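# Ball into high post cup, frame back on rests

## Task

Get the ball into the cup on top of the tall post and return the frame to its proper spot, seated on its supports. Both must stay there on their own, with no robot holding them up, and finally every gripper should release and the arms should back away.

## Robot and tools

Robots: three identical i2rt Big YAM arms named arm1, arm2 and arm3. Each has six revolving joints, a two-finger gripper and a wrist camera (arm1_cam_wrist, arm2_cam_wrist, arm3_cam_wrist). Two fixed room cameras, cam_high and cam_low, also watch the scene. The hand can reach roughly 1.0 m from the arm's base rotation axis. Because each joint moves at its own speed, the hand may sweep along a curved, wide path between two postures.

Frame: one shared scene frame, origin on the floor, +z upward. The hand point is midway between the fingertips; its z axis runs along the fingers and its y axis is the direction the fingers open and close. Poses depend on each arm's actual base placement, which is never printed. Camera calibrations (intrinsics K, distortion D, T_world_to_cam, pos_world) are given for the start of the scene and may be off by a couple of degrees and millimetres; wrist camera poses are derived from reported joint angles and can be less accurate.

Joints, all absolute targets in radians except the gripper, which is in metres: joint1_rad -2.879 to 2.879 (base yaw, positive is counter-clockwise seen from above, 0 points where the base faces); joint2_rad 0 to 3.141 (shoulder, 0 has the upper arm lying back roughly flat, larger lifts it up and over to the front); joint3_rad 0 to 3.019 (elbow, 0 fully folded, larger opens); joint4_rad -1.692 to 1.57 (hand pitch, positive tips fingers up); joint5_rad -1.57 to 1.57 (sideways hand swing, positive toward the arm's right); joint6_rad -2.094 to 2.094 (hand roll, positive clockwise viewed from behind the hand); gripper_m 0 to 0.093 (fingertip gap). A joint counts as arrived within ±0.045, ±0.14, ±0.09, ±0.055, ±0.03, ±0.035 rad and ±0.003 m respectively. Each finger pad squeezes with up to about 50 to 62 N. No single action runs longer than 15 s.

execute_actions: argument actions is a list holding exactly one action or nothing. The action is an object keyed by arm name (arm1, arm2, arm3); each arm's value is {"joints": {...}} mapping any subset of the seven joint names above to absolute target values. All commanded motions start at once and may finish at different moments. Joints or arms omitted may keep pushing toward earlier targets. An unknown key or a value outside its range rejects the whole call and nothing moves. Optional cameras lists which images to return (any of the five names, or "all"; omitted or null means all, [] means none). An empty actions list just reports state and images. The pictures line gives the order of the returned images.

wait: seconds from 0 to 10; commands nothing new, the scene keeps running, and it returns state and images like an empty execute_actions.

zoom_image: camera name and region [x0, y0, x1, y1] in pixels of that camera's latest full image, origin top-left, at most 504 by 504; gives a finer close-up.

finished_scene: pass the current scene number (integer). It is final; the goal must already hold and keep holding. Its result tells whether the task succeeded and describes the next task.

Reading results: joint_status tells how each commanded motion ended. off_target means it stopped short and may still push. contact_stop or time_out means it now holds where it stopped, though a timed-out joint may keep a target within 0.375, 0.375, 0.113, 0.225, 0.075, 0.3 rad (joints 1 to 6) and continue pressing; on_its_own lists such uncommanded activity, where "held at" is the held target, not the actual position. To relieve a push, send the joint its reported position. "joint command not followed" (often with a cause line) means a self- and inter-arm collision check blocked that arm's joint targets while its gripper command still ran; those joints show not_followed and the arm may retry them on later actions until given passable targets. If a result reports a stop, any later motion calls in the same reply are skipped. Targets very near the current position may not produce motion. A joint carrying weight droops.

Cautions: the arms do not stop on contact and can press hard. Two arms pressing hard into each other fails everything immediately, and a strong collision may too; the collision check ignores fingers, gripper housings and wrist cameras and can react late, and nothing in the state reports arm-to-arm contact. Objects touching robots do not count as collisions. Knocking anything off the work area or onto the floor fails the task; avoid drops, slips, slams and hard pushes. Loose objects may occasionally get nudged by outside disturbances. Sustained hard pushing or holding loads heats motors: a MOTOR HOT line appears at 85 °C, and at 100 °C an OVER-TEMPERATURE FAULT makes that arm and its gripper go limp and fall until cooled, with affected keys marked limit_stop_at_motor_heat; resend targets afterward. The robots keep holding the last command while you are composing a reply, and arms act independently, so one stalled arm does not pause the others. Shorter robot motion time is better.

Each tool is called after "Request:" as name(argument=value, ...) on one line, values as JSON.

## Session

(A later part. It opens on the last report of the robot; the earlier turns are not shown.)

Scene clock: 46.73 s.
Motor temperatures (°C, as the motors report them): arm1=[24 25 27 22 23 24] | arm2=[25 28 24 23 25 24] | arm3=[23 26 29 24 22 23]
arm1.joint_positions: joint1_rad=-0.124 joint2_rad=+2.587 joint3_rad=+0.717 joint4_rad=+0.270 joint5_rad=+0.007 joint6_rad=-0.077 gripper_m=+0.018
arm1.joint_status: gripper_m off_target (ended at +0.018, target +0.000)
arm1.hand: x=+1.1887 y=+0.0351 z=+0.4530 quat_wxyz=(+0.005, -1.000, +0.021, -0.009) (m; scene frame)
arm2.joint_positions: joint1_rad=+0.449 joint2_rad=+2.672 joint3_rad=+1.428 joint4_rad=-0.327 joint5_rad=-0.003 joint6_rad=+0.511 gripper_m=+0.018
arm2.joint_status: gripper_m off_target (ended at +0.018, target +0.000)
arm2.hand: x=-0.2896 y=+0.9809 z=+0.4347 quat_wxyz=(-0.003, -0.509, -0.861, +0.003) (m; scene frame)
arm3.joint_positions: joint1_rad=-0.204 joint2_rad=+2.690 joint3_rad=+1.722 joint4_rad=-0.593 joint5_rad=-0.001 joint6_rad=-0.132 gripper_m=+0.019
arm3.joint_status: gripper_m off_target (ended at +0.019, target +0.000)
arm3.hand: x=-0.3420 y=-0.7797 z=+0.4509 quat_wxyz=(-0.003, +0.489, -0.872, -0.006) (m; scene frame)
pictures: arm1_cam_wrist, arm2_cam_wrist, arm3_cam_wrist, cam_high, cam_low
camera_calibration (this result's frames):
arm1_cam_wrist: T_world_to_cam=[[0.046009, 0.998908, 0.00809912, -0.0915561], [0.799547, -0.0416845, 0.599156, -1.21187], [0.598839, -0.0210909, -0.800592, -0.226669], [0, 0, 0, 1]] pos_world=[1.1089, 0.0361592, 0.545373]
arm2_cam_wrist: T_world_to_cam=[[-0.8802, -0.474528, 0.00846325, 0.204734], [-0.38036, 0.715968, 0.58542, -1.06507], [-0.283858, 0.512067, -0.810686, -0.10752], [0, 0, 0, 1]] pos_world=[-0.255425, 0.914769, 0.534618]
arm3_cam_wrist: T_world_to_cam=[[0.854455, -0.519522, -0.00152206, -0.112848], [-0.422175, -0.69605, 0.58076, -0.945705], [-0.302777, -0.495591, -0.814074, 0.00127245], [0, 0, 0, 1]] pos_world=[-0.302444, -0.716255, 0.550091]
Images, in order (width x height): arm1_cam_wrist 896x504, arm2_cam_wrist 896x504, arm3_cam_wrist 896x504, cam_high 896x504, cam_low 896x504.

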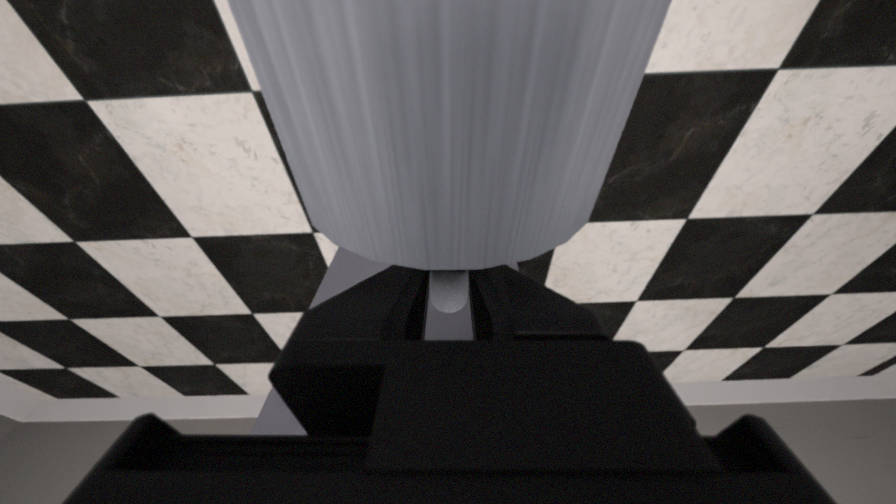

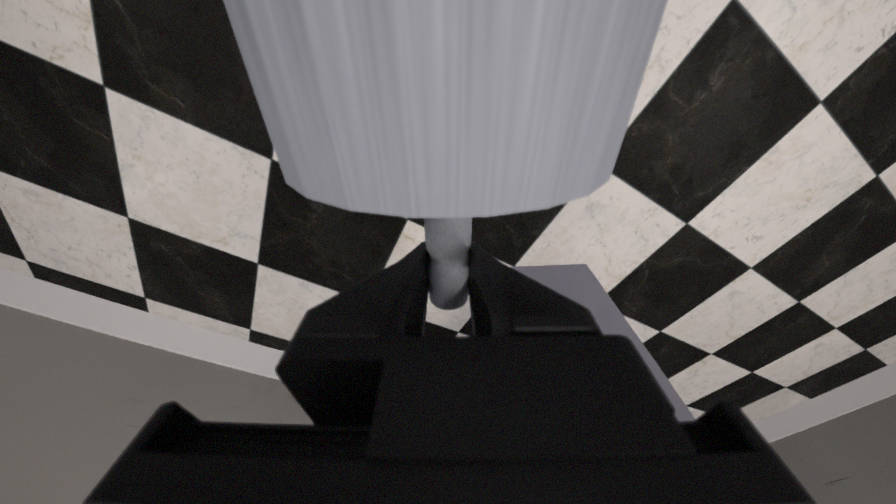

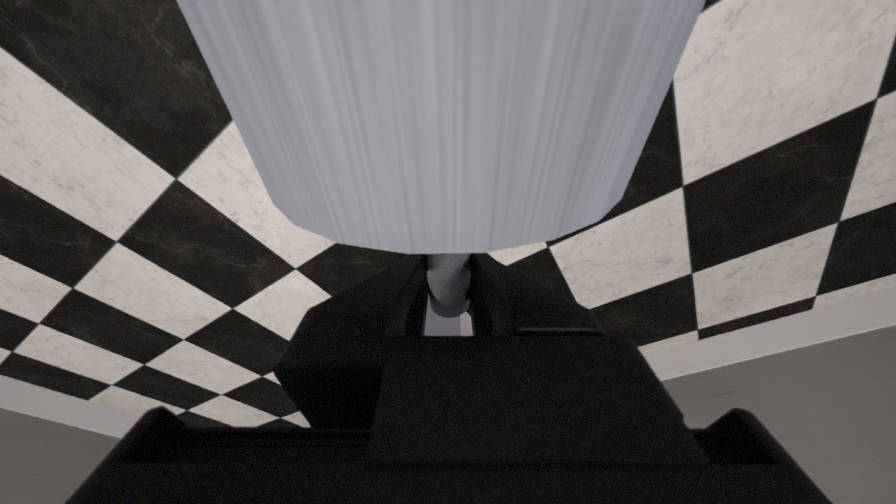

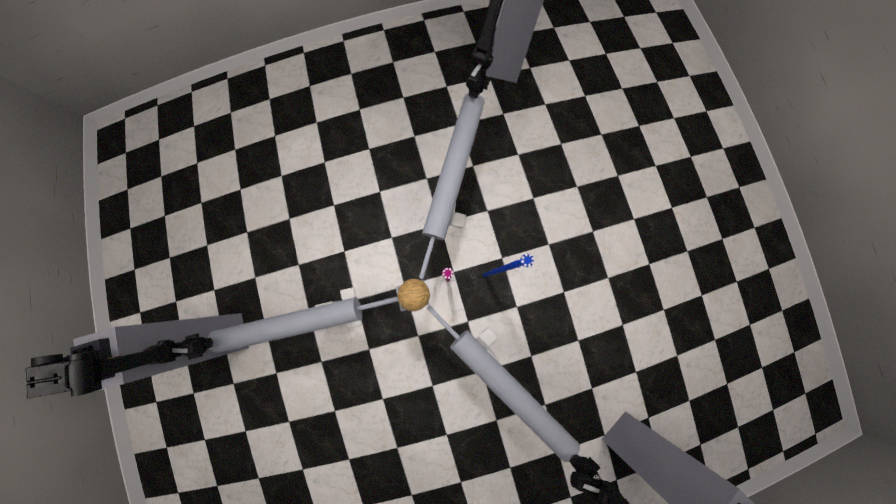

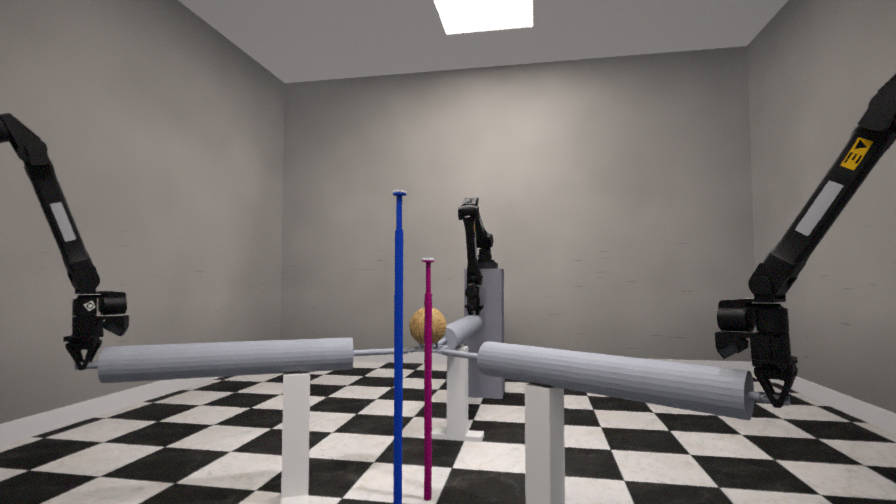

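Request:
execute_actions(actions=[{"arm1":{"joints":{"joint2_rad":2.4,"joint3_rad":0.625,"joint4_rad":0.21}},"arm2":{"joints":{"joint2_rad":2.54,"joint3_rad":1.355,"joint4_rad":-0.365}},"arm3":{"joints":{"joint2_rad":2.555,"joint3_rad":1.65,"joint4_rad":-0.64}}}], cameras=[])

Request:
execute_actions(actions=[{"arm1":{"joints":{"joint1_rad":-0.03,"joint6_rad":0.02,"joint2_rad":2.205,"joint3_rad":0.57,"joint4_rad":0.08}},"arm2":{"joints":{"joint1_rad":0.39,"joint6_rad":0.45,"joint2_rad":2.425,"joint3_rad":1.3,"joint4_rad":-0.43}},"arm3":{"joints":{"joint1_rad":-0.215,"joint6_rad":-0.14,"joint2_rad":2.415,"joint3_rad":1.535,"joint4_rad":-0.655}}}], cameras=[])

Request:
execute_actions(actions=[{"arm1":{"joints":{"joint2_rad":2.005,"joint3_rad":0.52,"joint4_rad":-0.07}},"arm2":{"joints":{"joint2_rad":2.305,"joint3_rad":1.26,"joint4_rad":-0.505}},"arm3":{"joints":{"joint2_rad":2.31,"joint3_rad":1.505,"joint4_rad":-0.73}}}], cameras=[])

Request:
execute_actions(actions=[{"arm1":{"joints":{"joint2_rad":1.8,"joint3_rad":0.495,"joint4_rad":-0.25}},"arm2":{"joints":{"joint2_rad":2.193,"joint3_rad":1.235,"joint4_rad":-0.59}},"arm3":{"joints":{"joint2_rad":2.215,"joint3_rad":1.495,"joint4_rad":-0.81}}}], cameras=["cam_low","cam_high"])

Scene clock: 64.53 s.
Motor temperatures (°C, as the motors report them): arm1=[24 25 27 22 23 24] | arm2=[25 29 24 23 25 24] | arm3=[23 27 28 24 22 23]
arm1.joint_positions: joint1_rad=-0.124 joint2_rad=+2.427 joint3_rad=+0.635 joint4_rad=+0.221 joint5_rad=-0.001 joint6_rad=-0.078 gripper_m=+0.018
arm1.joint_status: all done
arm1.hand: x=+1.1805 y=+0.0344 z=+0.5005 quat_wxyz=(+0.003, -1.000, +0.021, +0.005) (m; scene frame)
arm2.joint_positions: joint1_rad=+0.447 joint2_rad=+2.574 joint3_rad=+1.353 joint4_rad=-0.354 joint5_rad=-0.001 joint6_rad=+0.511 gripper_m=+0.018
arm2.joint_status: all done
arm2.hand: x=-0.2947 y=+0.9833 z=+0.4731 quat_wxyz=(-0.001, -0.510, -0.860, +0.004) (m; scene frame)
arm3.joint_positions: joint1_rad=-0.186 joint2_rad=+2.602 joint3_rad=+1.656 joint4_rad=-0.622 joint5_rad=+0.000 joint6_rad=-0.122 gripper_m=+0.019
arm3.joint_status: all done
arm3.hand: x=-0.3537 y=-0.7774 z=+0.4880 quat_wxyz=(+0.000, +0.492, -0.870, -0.004) (m; scene frame)
pictures: none
No camera images: the call's "cameras" was empty. Leave "cameras" out to get every camera's image.

Scene clock: 65.50 s.
Motor temperatures (°C, as the motors report them): arm1=[24 25 27 22 23 24] | arm2=[25 29 24 23 25 24] | arm3=[23 27 28 24 22 23]
arm1.joint_positions: joint1_rad=-0.030 joint2_rad=+2.231 joint3_rad=+0.571 joint4_rad=+0.093 joint5_rad=+0.005 joint6_rad=+0.010 gripper_m=+0.018
arm1.joint_status: all done
arm1.hand: x=+1.1726 y=+0.0099 z=+0.5533 quat_wxyz=(+0.006, -1.000, +0.018, +0.008) (m; scene frame)
arm2.joint_positions: joint1_rad=+0.393 joint2_rad=+2.450 joint3_rad=+1.300 joint4_rad=-0.419 joint5_rad=-0.003 joint6_rad=+0.456 gripper_m=+0.018
arm2.joint_status: all done
arm2.hand: x=-0.3052 y=+0.9583 z=+0.5261 quat_wxyz=(-0.003, -0.509, -0.861, +0.003) (m; scene frame)
arm3.joint_positions: joint1_rad=-0.204 joint2_rad=+2.472 joint3_rad=+1.529 joint4_rad=-0.645 joint5_rad=-0.002 joint6_rad=-0.141 gripper_m=+0.019
arm3.joint_status: all done
arm3.hand: x=-0.3605 y=-0.8035 z=+0.5341 quat_wxyz=(+0.010, +0.493, -0.870, -0.001) (m; scene frame)
pictures: none
No camera images: the call's "cameras" was empty. Leave "cameras" out to get every camera's image.

Scene clock: 66.40 s.
Motor temperatures (°C, as the motors report them): arm1=[24 25 27 22 23 24] | arm2=[25 29 24 23 25 24] | arm3=[23 27 28 24 22 23]
arm1.joint_positions: joint1_rad=-0.030 joint2_rad=+2.030 joint3_rad=+0.518 joint4_rad=-0.058 joint5_rad=+0.005 joint6_rad=+0.010 gripper_m=+0.018
arm1.joint_status: all done
arm1.hand: x=+1.1753 y=+0.0095 z=+0.6042 quat_wxyz=(+0.006, -1.000, +0.018, +0.005) (m; scene frame)
arm2.joint_positions: joint1_rad=+0.392 joint2_rad=+2.328 joint3_rad=+1.259 joint4_rad=-0.496 joint5_rad=-0.007 joint6_rad=+0.454 gripper_m=+0.018
arm2.joint_status: all done
arm2.hand: x=-0.3019 y=+0.9566 z=+0.5798 quat_wxyz=(-0.006, -0.509, -0.861, +0.001) (m; scene frame)
arm3.joint_positions: joint1_rad=-0.207 joint2_rad=+2.362 joint3_rad=+1.496 joint4_rad=-0.726 joint5_rad=+0.000 joint6_rad=-0.144 gripper_m=+0.019
arm3.joint_status: all done
arm3.hand: x=-0.3587 y=-0.8052 z=+0.5882 quat_wxyz=(+0.012, +0.493, -0.870, +0.000) (m; scene frame)
pictures: none
No camera images: the call's "cameras" was empty. Leave "cameras" out to get every camera's image.

Scene clock: 67.33 s.
Motor temperatures (°C, as the motors report them): arm1=[24 25 27 22 23 24] | arm2=[25 29 24 23 25 24] | arm3=[23 27 28 24 22 23]
arm1.joint_positions: joint1_rad=-0.030 joint2_rad=+1.824 joint3_rad=+0.490 joint4_rad=-0.236 joint5_rad=+0.005 joint6_rad=+0.011 gripper_m=+0.018
arm1.joint_status: all done
arm1.hand: x=+1.1764 y=+0.0093 z=+0.6546 quat_wxyz=(+0.006, -1.000, +0.018, +0.006) (m; scene frame)
arm2.joint_positions: joint1_rad=+0.393 joint2_rad=+2.216 joint3_rad=+1.235 joint4_rad=-0.581 joint5_rad=-0.008 joint6_rad=+0.454 gripper_m=+0.018
arm2.joint_status: all done
arm2.hand: x=-0.3001 y=+0.9563 z=+0.6303 quat_wxyz=(-0.008, -0.509, -0.861, +0.001) (m; scene frame)
arm3.joint_positions: joint1_rad=-0.207 joint2_rad=+2.271 joint3_rad=+1.482 joint4_rad=-0.810 joint5_rad=-0.002 joint6_rad=-0.145 gripper_m=+0.019
arm3.joint_status: all done
arm3.hand: x=-0.3588 y=-0.8058 z=+0.6365 quat_wxyz=(+0.015, +0.493, -0.870, +0.001) (m; scene frame)
pictures: cam_high, cam_low
Images, in order (width x height): cam_high 896x504, cam_low 896x504.

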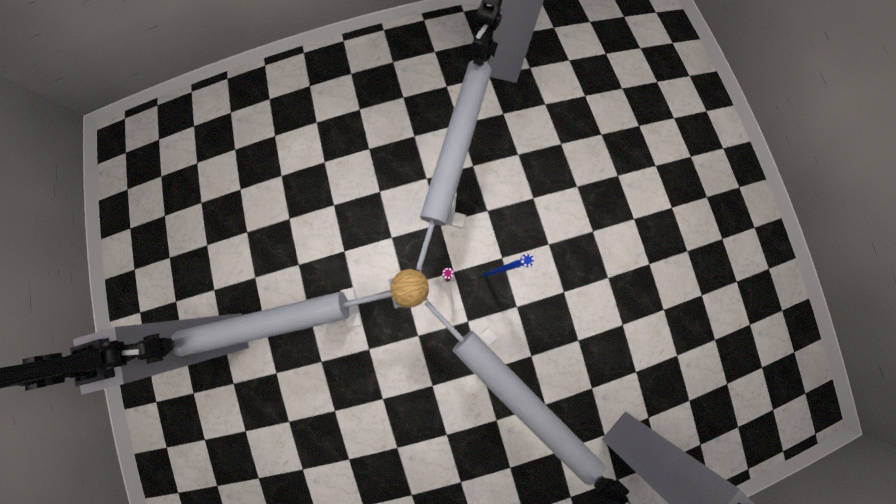

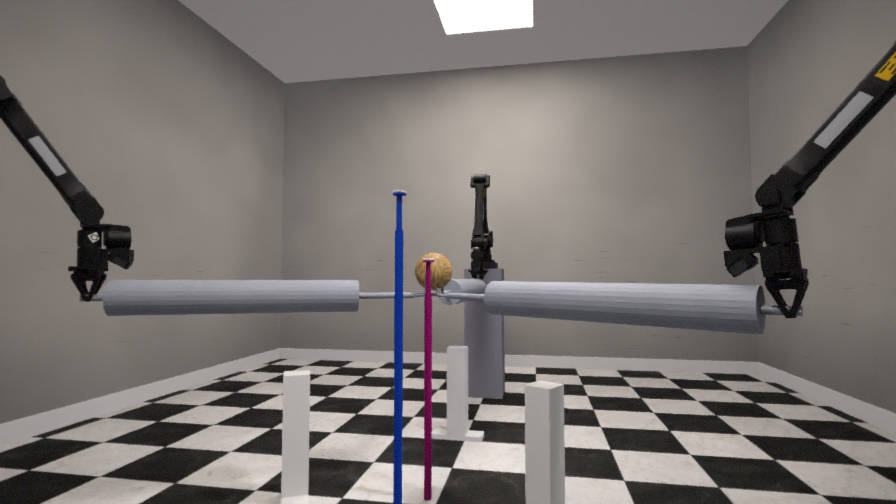

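Request:
execute_actions(actions=[{"arm1":{"joints":{"joint2_rad":1.605,"joint3_rad":0.505,"joint4_rad":-0.45}},"arm2":{"joints":{"joint2_rad":2.085,"joint3_rad":1.24,"joint4_rad":-0.69}},"arm3":{"joints":{"joint2_rad":2.105,"joint3_rad":1.49,"joint4_rad":-0.89}}}], cameras=[])

Request:
execute_actions(actions=[{"arm1":{"joints":{"joint2_rad":1.435,"joint3_rad":0.55,"joint4_rad":-0.665}},"arm2":{"joints":{"joint2_rad":1.985,"joint3_rad":1.255,"joint4_rad":-0.805}},"arm3":{"joints":{"joint2_rad":2.025,"joint3_rad":1.525,"joint4_rad":-0.99}}}], cameras=[])

Request:
execute_actions(actions=[{"arm1":{"joints":{"joint2_rad":1.293,"joint3_rad":0.615,"joint4_rad":-0.865}},"arm2":{"joints":{"joint2_rad":1.895,"joint3_rad":1.29,"joint4_rad":-0.93}},"arm3":{"joints":{"joint2_rad":1.96,"joint3_rad":1.575,"joint4_rad":-1.1}}}], cameras=[])

Request:
execute_actions(actions=[{"arm1":{"joints":{"joint2_rad":1.185,"joint3_rad":0.695,"joint4_rad":-1.05}},"arm2":{"joints":{"joint2_rad":1.82,"joint3_rad":1.335,"joint4_rad":-1.05}},"arm3":{"joints":{"joint2_rad":1.91,"joint3_rad":1.635,"joint4_rad":-1.21}}}], cameras=[])

Request:
execute_actions(actions=[{"arm1":{"joints":{"joint2_rad":1.27,"joint3_rad":0.83,"joint4_rad":-1.095}},"arm2":{"joints":{"joint1_rad":0.335,"joint6_rad":0.395,"joint2_rad":1.7,"joint3_rad":1.21,"joint4_rad":-1.06}},"arm3":{"joints":{"joint1_rad":-0.14,"joint6_rad":-0.055,"joint2_rad":1.82,"joint3_rad":1.525,"joint4_rad":-1.21}}}], cameras=[])

Request:
execute_actions(actions=[{"arm1":{"joints":{"joint2_rad":1.368,"joint3_rad":0.985,"joint4_rad":-1.145}},"arm2":{"joints":{"joint1_rad":0.275,"joint6_rad":0.34,"joint2_rad":1.6,"joint3_rad":1.132,"joint4_rad":-1.08}},"arm3":{"joints":{"joint1_rad":-0.07,"joint6_rad":0.02,"joint2_rad":1.74,"joint3_rad":1.468,"joint4_rad":-1.228}}}], cameras=["cam_low","cam_high"])

Scene clock: 87.43 s.
Motor temperatures (°C, as the motors report them): arm1=[24 25 27 22 23 24] | arm2=[25 29 24 23 25 24] | arm3=[23 29 28 24 22 23]
arm1.joint_positions: joint1_rad=-0.030 joint2_rad=+1.630 joint3_rad=+0.493 joint4_rad=-0.440 joint5_rad=+0.004 joint6_rad=+0.011 gripper_m=+0.018
arm1.joint_status: all done
arm1.hand: x=+1.1783 y=+0.0088 z=+0.7035 quat_wxyz=(+0.005, -1.000, +0.018, +0.002) (m; scene frame)
arm2.joint_positions: joint1_rad=+0.393 joint2_rad=+2.111 joint3_rad=+1.235 joint4_rad=-0.687 joint5_rad=-0.008 joint6_rad=+0.454 gripper_m=+0.018
arm2.joint_status: all done
arm2.hand: x=-0.2977 y=+0.9553 z=+0.6824 quat_wxyz=(-0.007, -0.508, -0.861, +0.001) (m; scene frame)
arm3.joint_positions: joint1_rad=-0.208 joint2_rad=+2.160 joint3_rad=+1.472 joint4_rad=-0.899 joint5_rad=-0.001 joint6_rad=-0.145 gripper_m=+0.019
arm3.joint_status: all done
arm3.hand: x=-0.3585 y=-0.8068 z=+0.6957 quat_wxyz=(+0.010, +0.493, -0.870, -0.001) (m; scene frame)
pictures: none
No camera images: the call's "cameras" was empty. Leave "cameras" out to get every camera's image.

Scene clock: 88.43 s.
Motor temperatures (°C, as the motors report them): arm1=[24 25 27 22 23 24] | arm2=[25 29 24 23 25 24] | arm3=[23 29 29 24 22 23]
arm1.joint_positions: joint1_rad=-0.030 joint2_rad=+1.445 joint3_rad=+0.516 joint4_rad=-0.637 joint5_rad=+0.004 joint6_rad=+0.011 gripper_m=+0.018
arm1.joint_status: all done
arm1.hand: x=+1.1781 y=+0.0084 z=+0.7545 quat_wxyz=(+0.005, -1.000, +0.018, +0.008) (m; scene frame)
arm2.joint_positions: joint1_rad=+0.391 joint2_rad=+2.003 joint3_rad=+1.235 joint4_rad=-0.787 joint5_rad=-0.002 joint6_rad=+0.454 gripper_m=+0.018
arm2.joint_status: all done
arm2.hand: x=-0.2995 y=+0.9544 z=+0.7359 quat_wxyz=(-0.011, -0.509, -0.861, +0.004) (m; scene frame)
arm3.joint_positions: joint1_rad=-0.208 joint2_rad=+2.073 joint3_rad=+1.472 joint4_rad=-0.981 joint5_rad=-0.003 joint6_rad=-0.146 gripper_m=+0.019
arm3.joint_status: all done
arm3.hand: x=-0.3608 y=-0.8095 z=+0.7448 quat_wxyz=(+0.007, +0.493, -0.870, -0.003) (m; scene frame)
pictures: none
No camera images: the call's "cameras" was empty. Leave "cameras" out to get every camera's image.

Scene clock: 89.37 s.
Motor temperatures (°C, as the motors report them): arm1=[24 25 27 22 23 24] | arm2=[25 29 25 23 25 24] | arm3=[23 29 29 24 22 23]
arm1.joint_positions: joint1_rad=-0.030 joint2_rad=+1.304 joint3_rad=+0.571 joint4_rad=-0.834 joint5_rad=+0.010 joint6_rad=+0.011 gripper_m=+0.018
arm1.joint_status: all done
arm1.hand: x=+1.1779 y=+0.0091 z=+0.8039 quat_wxyz=(+0.008, -1.000, +0.018, +0.007) (m; scene frame)
arm2.joint_positions: joint1_rad=+0.390 joint2_rad=+1.912 joint3_rad=+1.255 joint4_rad=-0.894 joint5_rad=+0.001 joint6_rad=+0.453 gripper_m=+0.018
arm2.joint_status: all done
arm2.hand: x=-0.3010 y=+0.9549 z=+0.7866 quat_wxyz=(-0.012, -0.509, -0.861, +0.006) (m; scene frame)
arm3.joint_positions: joint1_rad=-0.207 joint2_rad=+2.009 joint3_rad=+1.507 joint4_rad=-1.088 joint5_rad=-0.010 joint6_rad=-0.146 gripper_m=+0.019
arm3.joint_status: all done
arm3.hand: x=-0.3630 y=-0.8103 z=+0.7919 quat_wxyz=(+0.012, +0.493, -0.870, -0.004) (m; scene frame)
pictures: none
No camera images: the call's "cameras" was empty. Leave "cameras" out to get every camera's image.

Scene clock: 90.27 s.
Motor temperatures (°C, as the motors report them): arm1=[24 25 27 22 23 24] | arm2=[25 29 25 23 25 24] | arm3=[23 29 30 24 22 23]
arm1.joint_positions: joint1_rad=-0.030 joint2_rad=+1.199 joint3_rad=+0.642 joint4_rad=-1.017 joint5_rad=+0.013 joint6_rad=+0.011 gripper_m=+0.018
arm1.joint_status: all done
arm1.hand: x=+1.1798 y=+0.0096 z=+0.8519 quat_wxyz=(+0.010, -1.000, +0.019, +0.004) (m; scene frame)
arm2.joint_positions: joint1_rad=+0.390 joint2_rad=+1.843 joint3_rad=+1.299 joint4_rad=-1.006 joint5_rad=+0.001 joint6_rad=+0.453 gripper_m=+0.018
arm2.joint_status: all done
arm2.hand: x=-0.2999 y=+0.9548 z=+0.8349 quat_wxyz=(-0.013, -0.509, -0.861, +0.005) (m; scene frame)
arm3.joint_positions: joint1_rad=-0.207 joint2_rad=+1.962 joint3_rad=+1.560 joint4_rad=-1.199 joint5_rad=-0.010 joint6_rad=-0.146 gripper_m=+0.019
arm3.joint_status: all done
arm3.hand: x=-0.3633 y=-0.8110 z=+0.8366 quat_wxyz=(+0.017, +0.493, -0.870, -0.003) (m; scene frame)
pictures: none
No camera images: the call's "cameras" was empty. Leave "cameras" out to get every camera's image.

Scene clock: 91.23 s.
Motor temperatures (°C, as the motors report them): arm1=[24 25 28 22 23 24] | arm2=[25 29 25 23 25 24] | arm3=[23 29 30 24 22 23]
arm1.joint_positions: joint1_rad=-0.034 joint2_rad=+1.284 joint3_rad=+0.779 joint4_rad=-1.067 joint5_rad=+0.015 joint6_rad=+0.011 gripper_m=+0.018
arm1.joint_status: all done
arm1.hand: x=+1.1371 y=+0.0120 z=+0.8744 quat_wxyz=(+0.011, -1.000, +0.020, +0.005) (m; scene frame)
arm2.joint_positions: joint1_rad=+0.350 joint2_rad=+1.727 joint3_rad=+1.214 joint4_rad=-1.039 joint5_rad=-0.006 joint6_rad=+0.412 gripper_m=+0.018
arm2.joint_status: all done
arm2.hand: x=-0.3398 y=+0.9611 z=+0.8618 quat_wxyz=(-0.012, -0.509, -0.861, +0.002) (m; scene frame)
arm3.joint_positions: joint1_rad=-0.133 joint2_rad=+1.877 joint3_rad=+1.503 joint4_rad=-1.221 joint5_rad=-0.009 joint6_rad=-0.072 gripper_m=+0.019
arm3.joint_status: all done
arm3.hand: x=-0.4101 y=-0.8043 z=+0.8630 quat_wxyz=(+0.014, +0.494, -0.870, -0.002) (m; scene frame)
pictures: none
No camera images: the call's "cameras" was empty. Leave "cameras" out to get every camera's image.

Scene clock: 92.10 s.
Motor temperatures (°C, as the motors report them): arm1=[24 25 28 22 23 24] | arm2=[25 29 25 23 25 24] | arm3=[23 29 30 24 22 23]
arm1.joint_positions: joint1_rad=-0.035 joint2_rad=+1.385 joint3_rad=+0.924 joint4_rad=-1.118 joint5_rad=+0.015 joint6_rad=+0.011 gripper_m=+0.018
arm1.joint_status: all done
arm1.hand: x=+1.0928 y=+0.0134 z=+0.8919 quat_wxyz=(+0.011, -1.000, +0.021, +0.001) (m; scene frame)
arm2.joint_positions: joint1_rad=+0.289 joint2_rad=+1.629 joint3_rad=+1.132 joint4_rad=-1.062 joint5_rad=-0.007 joint6_rad=+0.352 gripper_m=+0.018
arm2.joint_status: all done
arm2.hand: x=-0.3849 y=+0.9612 z=+0.8781 quat_wxyz=(-0.010, -0.509, -0.861, +0.002) (m; scene frame)
arm3.joint_positions: joint1_rad=-0.064 joint2_rad=+1.795 joint3_rad=+1.443 joint4_rad=-1.240 joint5_rad=-0.011 joint6_rad=-0.003 gripper_m=+0.019
arm3.joint_status: all done
arm3.hand: x=-0.4548 y=-0.8048 z=+0.8846 quat_wxyz=(+0.013, +0.494, -0.870, -0.003) (m; scene frame)
pictures: cam_high, cam_low
Images, in order (width x height): cam_high 896x504, cam_low 896x504.

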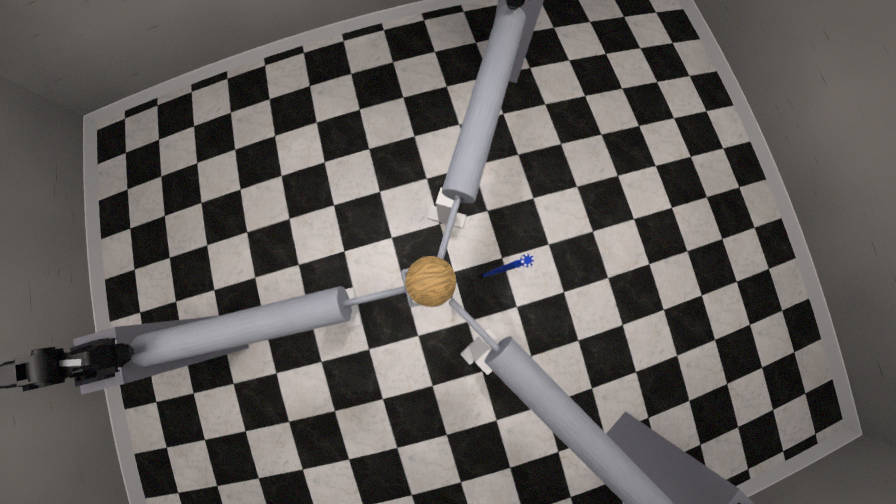

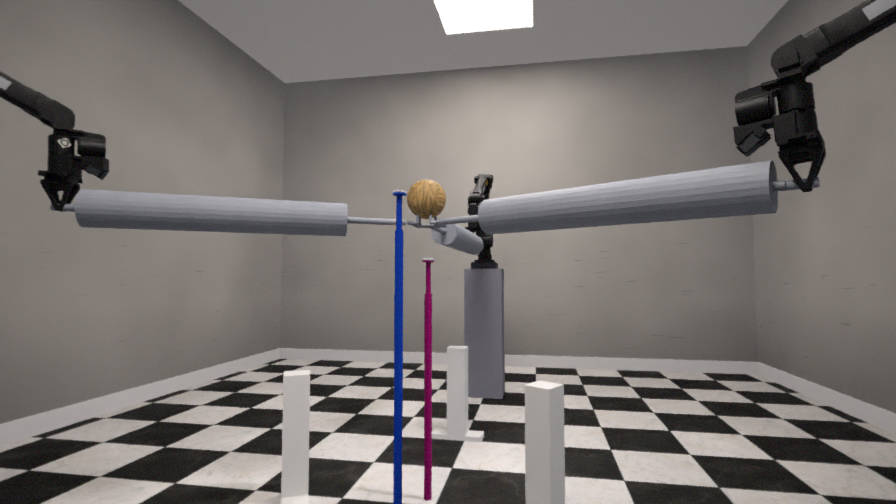

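Request:
execute_actions(actions=[{"arm1":{"joints":{"joint2_rad":1.455,"joint3_rad":1.145,"joint4_rad":-1.205}},"arm2":{"joints":{"joint1_rad":0.208,"joint6_rad":0.27,"joint2_rad":1.5,"joint3_rad":1.065,"joint4_rad":-1.12}},"arm3":{"joints":{"joint1_rad":0.003,"joint6_rad":0.1,"joint2_rad":1.672,"joint3_rad":1.44,"joint4_rad":-1.258}}}], cameras=[])

Request:
execute_actions(actions=[{"arm1":{"joints":{"joint2_rad":1.547,"joint3_rad":1.305,"joint4_rad":-1.27}},"arm2":{"joints":{"joint1_rad":0.128,"joint6_rad":0.195,"joint2_rad":1.405,"joint3_rad":1.012,"joint4_rad":-1.165}},"arm3":{"joints":{"joint1_rad":0.083,"joint6_rad":0.18,"joint2_rad":1.615,"joint3_rad":1.42,"joint4_rad":-1.295}}}], cameras=[])

Request:
execute_actions(actions=[{"arm1":{"joints":{"joint2_rad":1.64,"joint3_rad":1.485,"joint4_rad":-1.35}},"arm2":{"joints":{"joint1_rad":0.036,"joint6_rad":0.105,"joint2_rad":1.31,"joint3_rad":0.98,"joint4_rad":-1.225}},"arm3":{"joints":{"joint1_rad":0.168,"joint6_rad":0.265,"joint2_rad":1.572,"joint3_rad":1.43,"joint4_rad":-1.34}}}], cameras=[])

Request:
execute_actions(actions=[{"arm1":{"joints":{"joint2_rad":1.74,"joint3_rad":1.67,"joint4_rad":-1.43}},"arm2":{"joints":{"joint1_rad":-0.069,"joint6_rad":0.0,"joint2_rad":1.228,"joint3_rad":0.958,"joint4_rad":-1.288}},"arm3":{"joints":{"joint1_rad":0.257,"joint6_rad":0.355,"joint2_rad":1.54,"joint3_rad":1.455,"joint4_rad":-1.385}}}], cameras=["cam_low","cam_high"])

Scene clock: 102.50 s.
Motor temperatures (°C, as the motors report them): arm1=[24 25 31 22 24 24] | arm2=[25 29 26 23 25 24] | arm3=[23 28 31 24 22 23]
arm1.joint_positions: joint1_rad=-0.039 joint2_rad=+1.474 joint3_rad=+1.076 joint4_rad=-1.184 joint5_rad=+0.016 joint6_rad=+0.011 gripper_m=+0.018
arm1.joint_status: all done
arm1.hand: x=+1.0496 y=+0.0165 z=+0.9130 quat_wxyz=(+0.011, -1.000, +0.023, +0.000) (m; scene frame)
arm2.joint_positions: joint1_rad=+0.227 joint2_rad=+1.524 joint3_rad=+1.065 joint4_rad=-1.102 joint5_rad=-0.006 joint6_rad=+0.289 gripper_m=+0.018
arm2.joint_status: all done
arm2.hand: x=-0.4279 y=+0.9647 z=+0.8977 quat_wxyz=(-0.008, -0.508, -0.861, +0.003) (m; scene frame)
arm3.joint_positions: joint1_rad=+0.014 joint2_rad=+1.726 joint3_rad=+1.412 joint4_rad=-1.275 joint5_rad=-0.015 joint6_rad=+0.076 gripper_m=+0.019
arm3.joint_status: all done
arm3.hand: x=-0.4998 y=-0.8023 z=+0.9084 quat_wxyz=(+0.013, +0.493, -0.870, -0.005) (m; scene frame)
pictures: none
No camera images: the call's "cameras" was empty. Leave "cameras" out to get every camera's image.

Scene clock: 103.37 s.
Motor temperatures (°C, as the motors report them): arm1=[24 25 31 22 24 24] | arm2=[25 29 26 23 25 24] | arm3=[23 28 31 24 22 23]
arm1.joint_positions: joint1_rad=-0.041 joint2_rad=+1.569 joint3_rad=+1.232 joint4_rad=-1.250 joint5_rad=+0.016 joint6_rad=+0.011 gripper_m=+0.018
arm1.joint_status: all done
arm1.hand: x=+1.0062 y=+0.0188 z=+0.9309 quat_wxyz=(+0.011, -1.000, +0.024, -0.002) (m; scene frame)
arm2.joint_positions: joint1_rad=+0.149 joint2_rad=+1.427 joint3_rad=+1.010 joint4_rad=-1.149 joint5_rad=-0.007 joint6_rad=+0.211 gripper_m=+0.018
arm2.joint_status: all done
arm2.hand: x=-0.4721 y=+0.9664 z=+0.9154 quat_wxyz=(-0.006, -0.509, -0.861, +0.002) (m; scene frame)
arm3.joint_positions: joint1_rad=+0.096 joint2_rad=+1.668 joint3_rad=+1.392 joint4_rad=-1.313 joint5_rad=-0.018 joint6_rad=+0.157 gripper_m=+0.019
arm3.joint_status: all done
arm3.hand: x=-0.5444 y=-0.8015 z=+0.9290 quat_wxyz=(+0.014, +0.493, -0.870, -0.005) (m; scene frame)
pictures: none
No camera images: the call's "cameras" was empty. Leave "cameras" out to get every camera's image.

Scene clock: 104.20 s.
Motor temperatures (°C, as the motors report them): arm1=[24 25 31 22 24 24] | arm2=[25 29 26 23 25 24] | arm3=[23 28 31 24 22 23]
arm1.joint_positions: joint1_rad=-0.044 joint2_rad=+1.664 joint3_rad=+1.406 joint4_rad=-1.334 joint5_rad=+0.016 joint6_rad=+0.011 gripper_m=+0.018
arm1.joint_status: all done
arm1.hand: x=+0.9633 y=+0.0217 z=+0.9522 quat_wxyz=(+0.011, -1.000, +0.025, -0.005) (m; scene frame)
arm2.joint_positions: joint1_rad=+0.061 joint2_rad=+1.329 joint3_rad=+0.976 joint4_rad=-1.213 joint5_rad=-0.007 joint6_rad=+0.123 gripper_m=+0.018
arm2.joint_status: all done
arm2.hand: x=-0.5154 y=+0.9686 z=+0.9376 quat_wxyz=(-0.007, -0.509, -0.861, +0.002) (m; scene frame)
arm3.joint_positions: joint1_rad=+0.183 joint2_rad=+1.621 joint3_rad=+1.392 joint4_rad=-1.360 joint5_rad=-0.022 joint6_rad=+0.243 gripper_m=+0.019
arm3.joint_status: all done
arm3.hand: x=-0.5890 y=-0.8000 z=+0.9508 quat_wxyz=(+0.016, +0.494, -0.869, -0.005) (m; scene frame)
pictures: none
No camera images: the call's "cameras" was empty. Leave "cameras" out to get every camera's image.

Scene clock: 105.07 s.
Motor temperatures (°C, as the motors report them): arm1=[24 25 32 22 24 24] | arm2=[25 29 26 23 25 24] | arm3=[23 28 31 24 22 23]
arm1.joint_positions: joint1_rad=-0.044 joint2_rad=+1.766 joint3_rad=+1.588 joint4_rad=-1.413 joint5_rad=+0.016 joint6_rad=+0.011 gripper_m=+0.018
arm1.joint_status: all done
arm1.hand: x=+0.9195 y=+0.0236 z=+0.9699 quat_wxyz=(+0.011, -1.000, +0.026, -0.005) (m; scene frame)
arm2.joint_positions: joint1_rad=-0.048 joint2_rad=+1.247 joint3_rad=+0.954 joint4_rad=-1.275 joint5_rad=-0.007 joint6_rad=+0.014 gripper_m=+0.018
arm2.joint_status: all done
arm2.hand: x=-0.5603 y=+0.9693 z=+0.9559 quat_wxyz=(-0.006, -0.509, -0.861, +0.002) (m; scene frame)
arm3.joint_positions: joint1_rad=+0.274 joint2_rad=+1.589 joint3_rad=+1.392 joint4_rad=-1.398 joint5_rad=-0.026 joint6_rad=+0.334 gripper_m=+0.019
arm3.joint_status: all done
arm3.hand: x=-0.6340 y=-0.8001 z=+0.9660 quat_wxyz=(+0.019, +0.494, -0.869, -0.003) (m; scene frame)
pictures: cam_high, cam_low
Images, in order (width x height): cam_high 896x504, cam_low 896x504.

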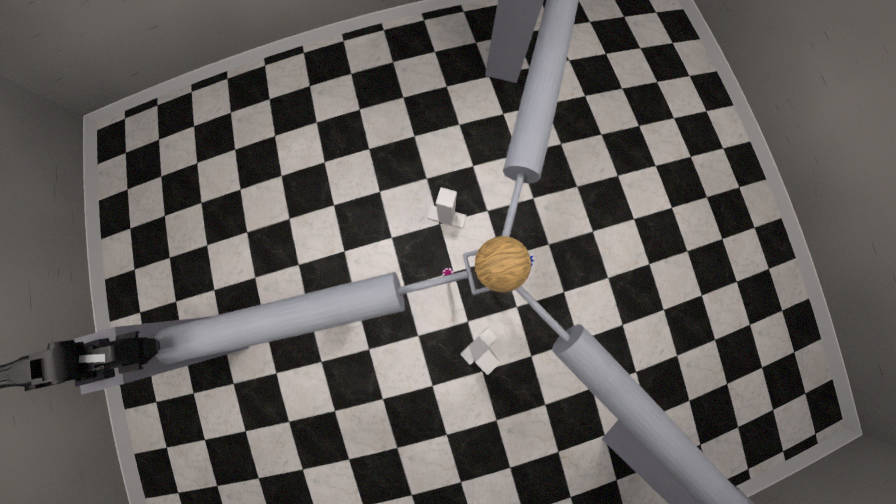

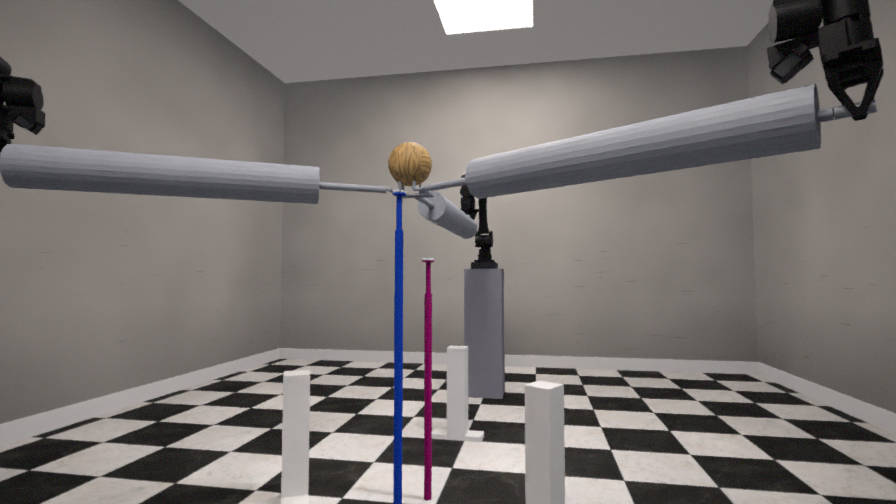

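Request:
execute_actions(actions=[{"arm1":{"joints":{"joint1_rad":-0.05,"joint2_rad":1.853,"joint3_rad":1.85,"joint4_rad":-1.475}},"arm2":{"joints":{"joint1_rad":-0.19,"joint6_rad":-0.12,"joint2_rad":1.163,"joint3_rad":0.905,"joint4_rad":-1.3}},"arm3":{"joints":{"joint1_rad":0.355,"joint6_rad":0.455,"joint2_rad":1.522,"joint3_rad":1.42,"joint4_rad":-1.38}}}], cameras=[])

Request:
execute_actions(actions=[{"arm1":{"joints":{"joint1_rad":-0.055,"joint2_rad":1.98,"joint3_rad":2.045,"joint4_rad":-1.535}},"arm2":{"joints":{"joint1_rad":-0.325,"joint6_rad":-0.255,"joint2_rad":1.11,"joint3_rad":0.865,"joint4_rad":-1.315}},"arm3":{"joints":{"joint1_rad":0.453,"joint6_rad":0.555,"joint2_rad":1.52,"joint3_rad":1.42}}}], cameras=["cam_low","cam_high"])

Request:
zoom_image(camera="cam_low", region=[335, 115, 465, 245])

Scene clock: 115.63 s.
Motor temperatures (°C, as the motors report them): arm1=[24 26 34 22 24 24] | arm2=[25 28 26 23 25 24] | arm3=[23 28 34 24 22 23]
arm1.joint_positions: joint1_rad=-0.063 joint2_rad=+1.882 joint3_rad=+1.762 joint4_rad=-1.461 joint5_rad=+0.010 joint6_rad=+0.004 gripper_m=+0.018
arm1.joint_status: all done
arm1.hand: x=+0.8740 y=+0.0352 z=+0.9737 quat_wxyz=(+0.008, -0.999, +0.032, +0.000) (m; scene frame)
arm2.joint_positions: joint1_rad=-0.173 joint2_rad=+1.182 joint3_rad=+0.893 joint4_rad=-1.295 joint5_rad=-0.006 joint6_rad=-0.112 gripper_m=+0.018
arm2.joint_status: all done
arm2.hand: x=-0.6084 y=+0.9765 z=+0.9530 quat_wxyz=(+0.000, -0.509, -0.861, -0.002) (m; scene frame)
arm3.joint_positions: joint1_rad=+0.372 joint2_rad=+1.583 joint3_rad=+1.392 joint4_rad=-1.396 joint5_rad=-0.024 joint6_rad=+0.431 gripper_m=+0.019
arm3.joint_status: all done
arm3.hand: x=-0.6787 y=-0.7934 z=+0.9690 quat_wxyz=(+0.016, +0.494, -0.869, -0.004) (m; scene frame)
pictures: none
No camera images: the call's "cameras" was empty. Leave "cameras" out to get every camera's image.

Scene clock: 117.67 s.
Motor temperatures (°C, as the motors report them): arm1=[24 26 35 22 24 24] | arm2=[25 28 27 23 25 24] | arm3=[23 28 33 24 23 23]
arm1.joint_positions: joint1_rad=-0.066 joint2_rad=+2.012 joint3_rad=+1.955 joint4_rad=-1.524 joint5_rad=+0.008 joint6_rad=+0.003 gripper_m=+0.018
arm1.joint_status: joint3_rad time_out (moved +0.192 of +0.283); the others done
arm1.on_its_own: joint3_rad reads +1.955 and still pushes toward +2.045 since a time_out
arm1.hand: x=+0.8294 y=+0.0393 z=+0.9715 quat_wxyz=(+0.007, -0.999, +0.032, +0.000) (m; scene frame)
arm2.joint_positions: joint1_rad=-0.313 joint2_rad=+1.129 joint3_rad=+0.855 joint4_rad=-1.305 joint5_rad=-0.003 joint6_rad=-0.250 gripper_m=+0.018
arm2.joint_status: all done
arm2.hand: x=-0.6535 y=+0.9796 z=+0.9535 quat_wxyz=(-0.001, -0.509, -0.861, +0.000) (m; scene frame)
arm3.joint_positions: joint1_rad=+0.469 joint2_rad=+1.582 joint3_rad=+1.392 joint4_rad=-1.395 joint5_rad=-0.026 joint6_rad=+0.528 gripper_m=+0.019
arm3.joint_status: all done
arm3.hand: x=-0.7242 y=-0.7910 z=+0.9696 quat_wxyz=(+0.016, +0.494, -0.869, -0.004) (m; scene frame)
pictures: cam_high, cam_low
Images, in order (width x height): cam_high 896x504, cam_low 896x504.

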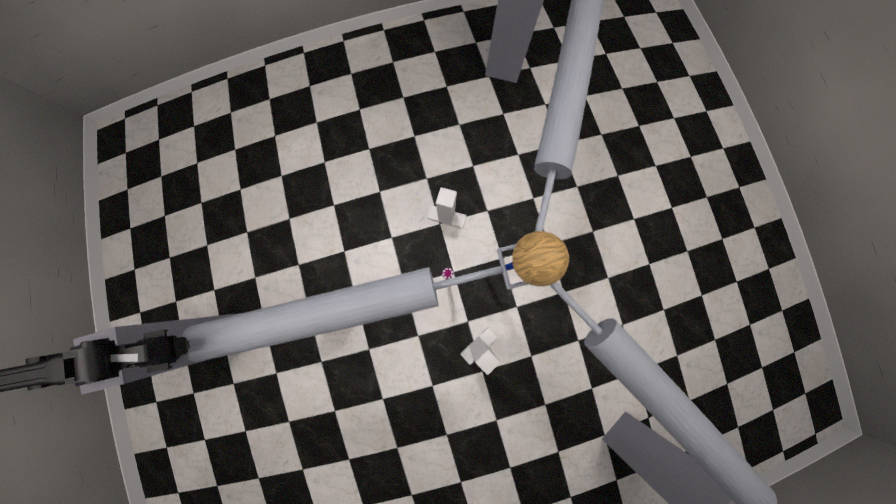

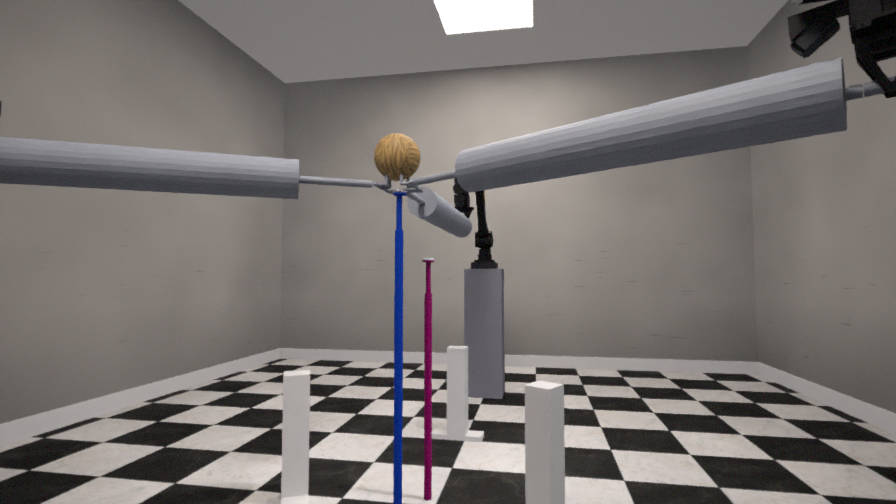

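Region (335, 115, 465, 245) of cam_low's 896x504 image, scaled by 3.877, with more detail than that image has.

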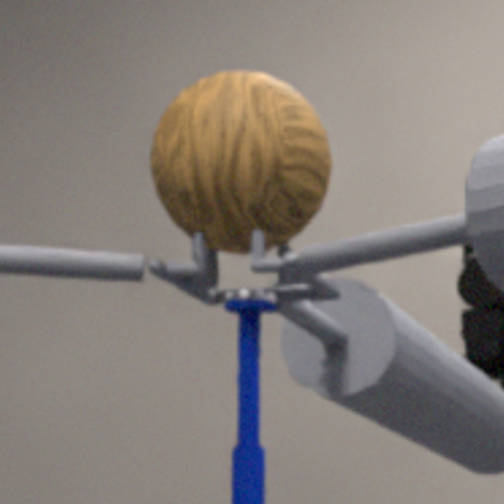

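Request:
execute_actions(actions=[])

Request:
zoom_image(camera="cam_low", region=[300,90,500,260])

Scene clock: 137.50 s.
Motor temperatures (°C, as the motors report them): arm1=[24 28 37 22 24 24] | arm2=[25 28 28 23 25 24] | arm3=[23 28 33 24 23 23]
arm1.joint_positions: joint1_rad=-0.066 joint2_rad=+2.012 joint3_rad=+1.955 joint4_rad=-1.524 joint5_rad=+0.008 joint6_rad=+0.003 gripper_m=+0.018
arm1.joint_status: joint3_rad time_out (moved +0.192 of +0.283); the others done
arm1.on_its_own: joint3_rad reads +1.955 and still pushes toward +2.045 since a time_out
arm1.hand: x=+0.8294 y=+0.0393 z=+0.9715 quat_wxyz=(+0.007, -0.999, +0.032, +0.000) (m; scene frame)
arm2.joint_positions: joint1_rad=-0.313 joint2_rad=+1.129 joint3_rad=+0.855 joint4_rad=-1.305 joint5_rad=-0.003 joint6_rad=-0.250 gripper_m=+0.018
arm2.joint_status: all done
arm2.hand: x=-0.6535 y=+0.9796 z=+0.9535 quat_wxyz=(-0.001, -0.509, -0.861, +0.000) (m; scene frame)
arm3.joint_positions: joint1_rad=+0.469 joint2_rad=+1.582 joint3_rad=+1.392 joint4_rad=-1.395 joint5_rad=-0.026 joint6_rad=+0.528 gripper_m=+0.019
arm3.joint_status: all done
arm3.hand: x=-0.7242 y=-0.7910 z=+0.9696 quat_wxyz=(+0.016, +0.494, -0.869, -0.004) (m; scene frame)
pictures: arm1_cam_wrist, arm2_cam_wrist, arm3_cam_wrist, cam_high, cam_low
camera_calibration (this result's frames):
arm1_cam_wrist: T_world_to_cam=[[0.0677837, 0.997641, 0.0108648, -0.104072], [0.809739, -0.0613723, 0.583572, -1.22763], [0.582862, -0.030759, -0.811989, 0.428359], [0, 0, 0, 1]] pos_world=[0.75144, 0.0416603, 1.06536]
arm2_cam_wrist: T_world_to_cam=[[-0.880564, -0.473898, 0.00528924, -0.118472], [-0.379643, 0.712019, 0.590677, -1.50695], [-0.283687, 0.518121, -0.806891, 0.200921], [0, 0, 0, 1]] pos_world=[-0.619427, 0.912734, 1.05287]
arm3_cam_wrist: T_world_to_cam=[[0.860892, -0.508471, -0.0179628, 0.237981], [-0.394007, -0.688599, 0.608761, -1.41701], [-0.321906, -0.517, -0.79315, 0.251152], [0, 0, 0, 1]] pos_world=[-0.68234, -0.724899, 1.0661]
Images, in order (width x height): arm1_cam_wrist 896x504, arm2_cam_wrist 896x504, arm3_cam_wrist 896x504, cam_high 896x504, cam_low 896x504.

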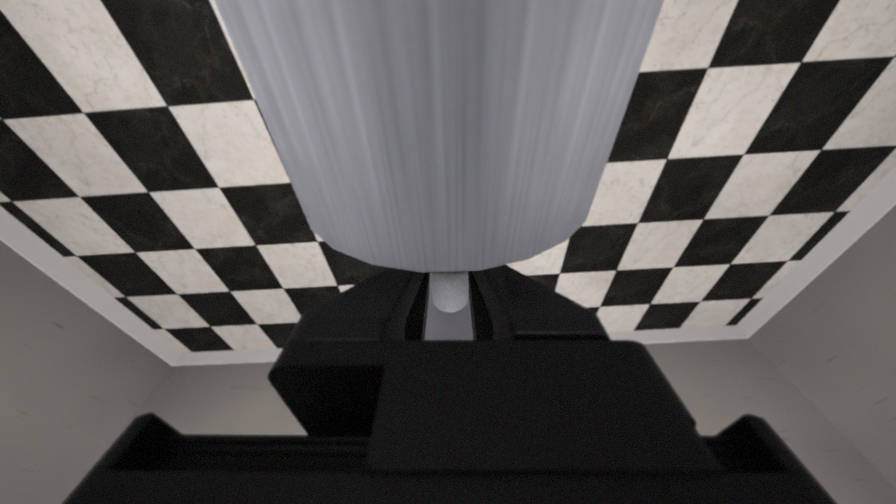

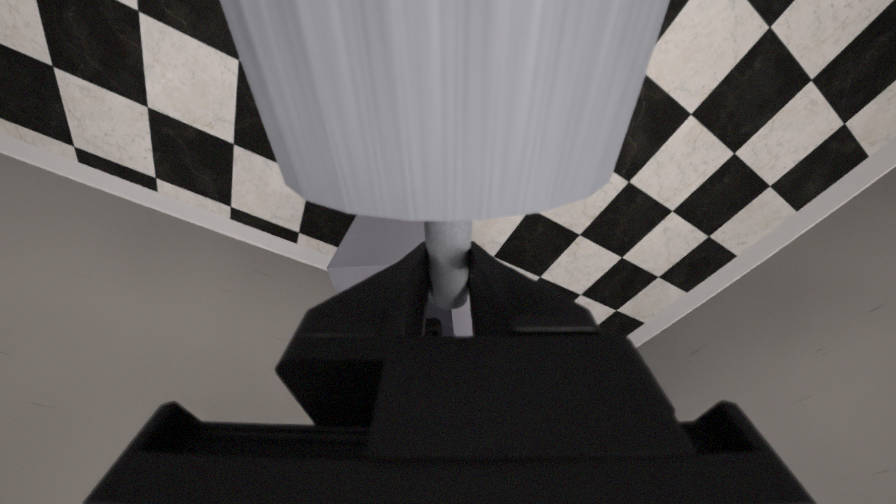

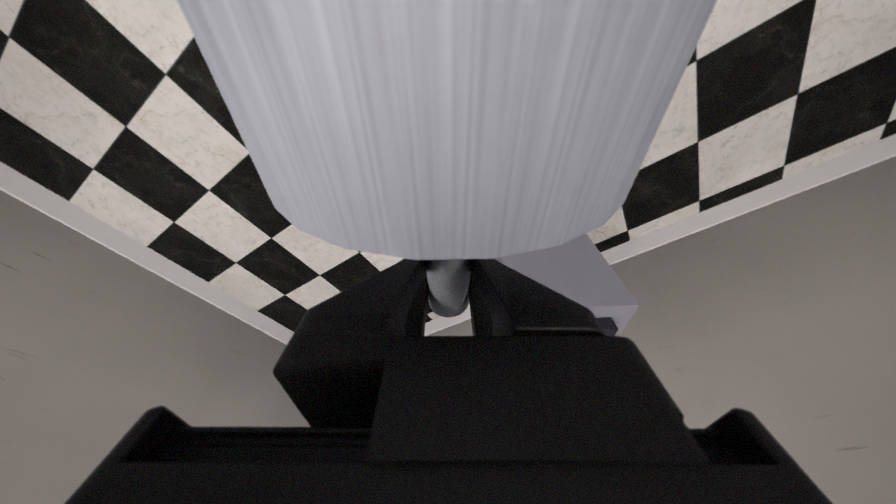

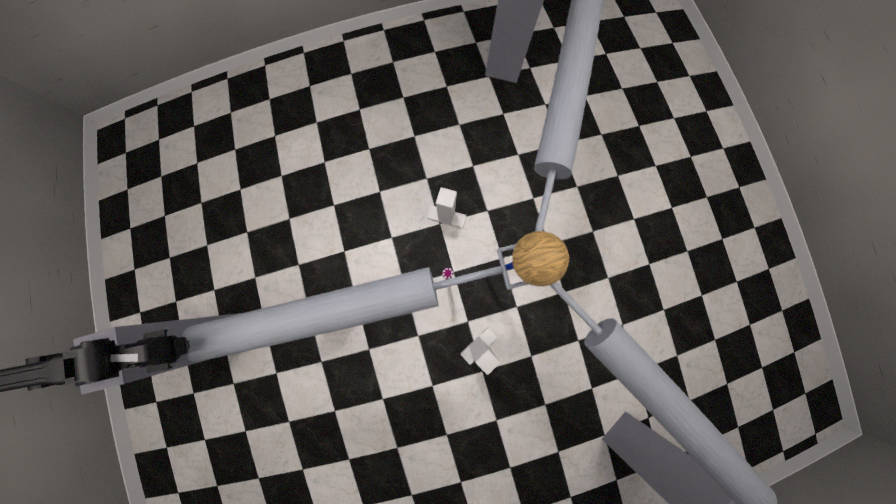

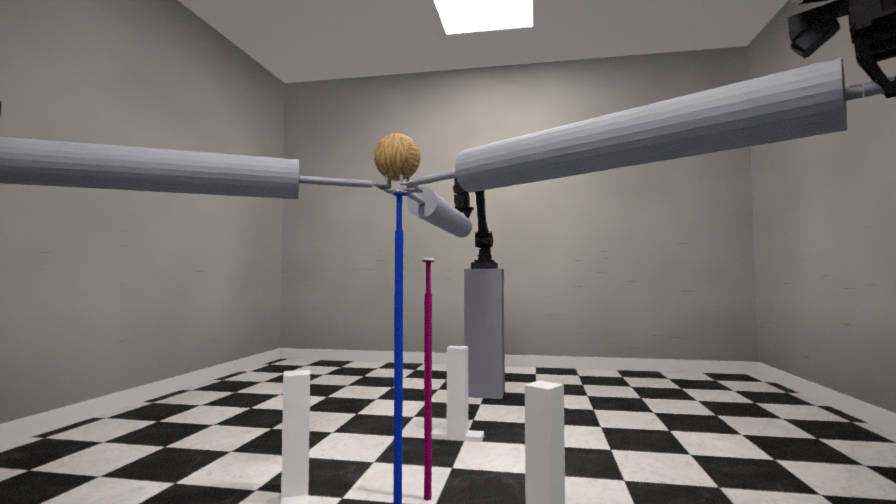

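Region (300, 90, 500, 260) of cam_low's 896x504 image, scaled by 2.520, with more detail than that image has; it fills the top 428 rows of this view, and the rest is white.

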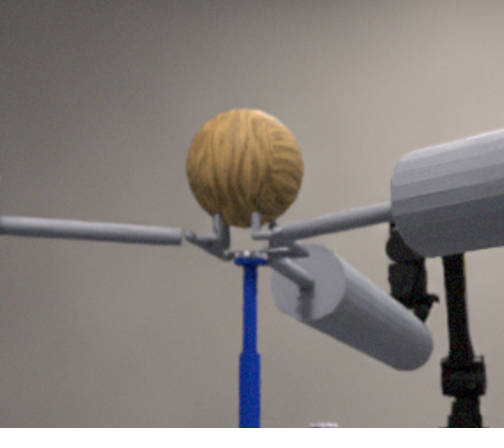

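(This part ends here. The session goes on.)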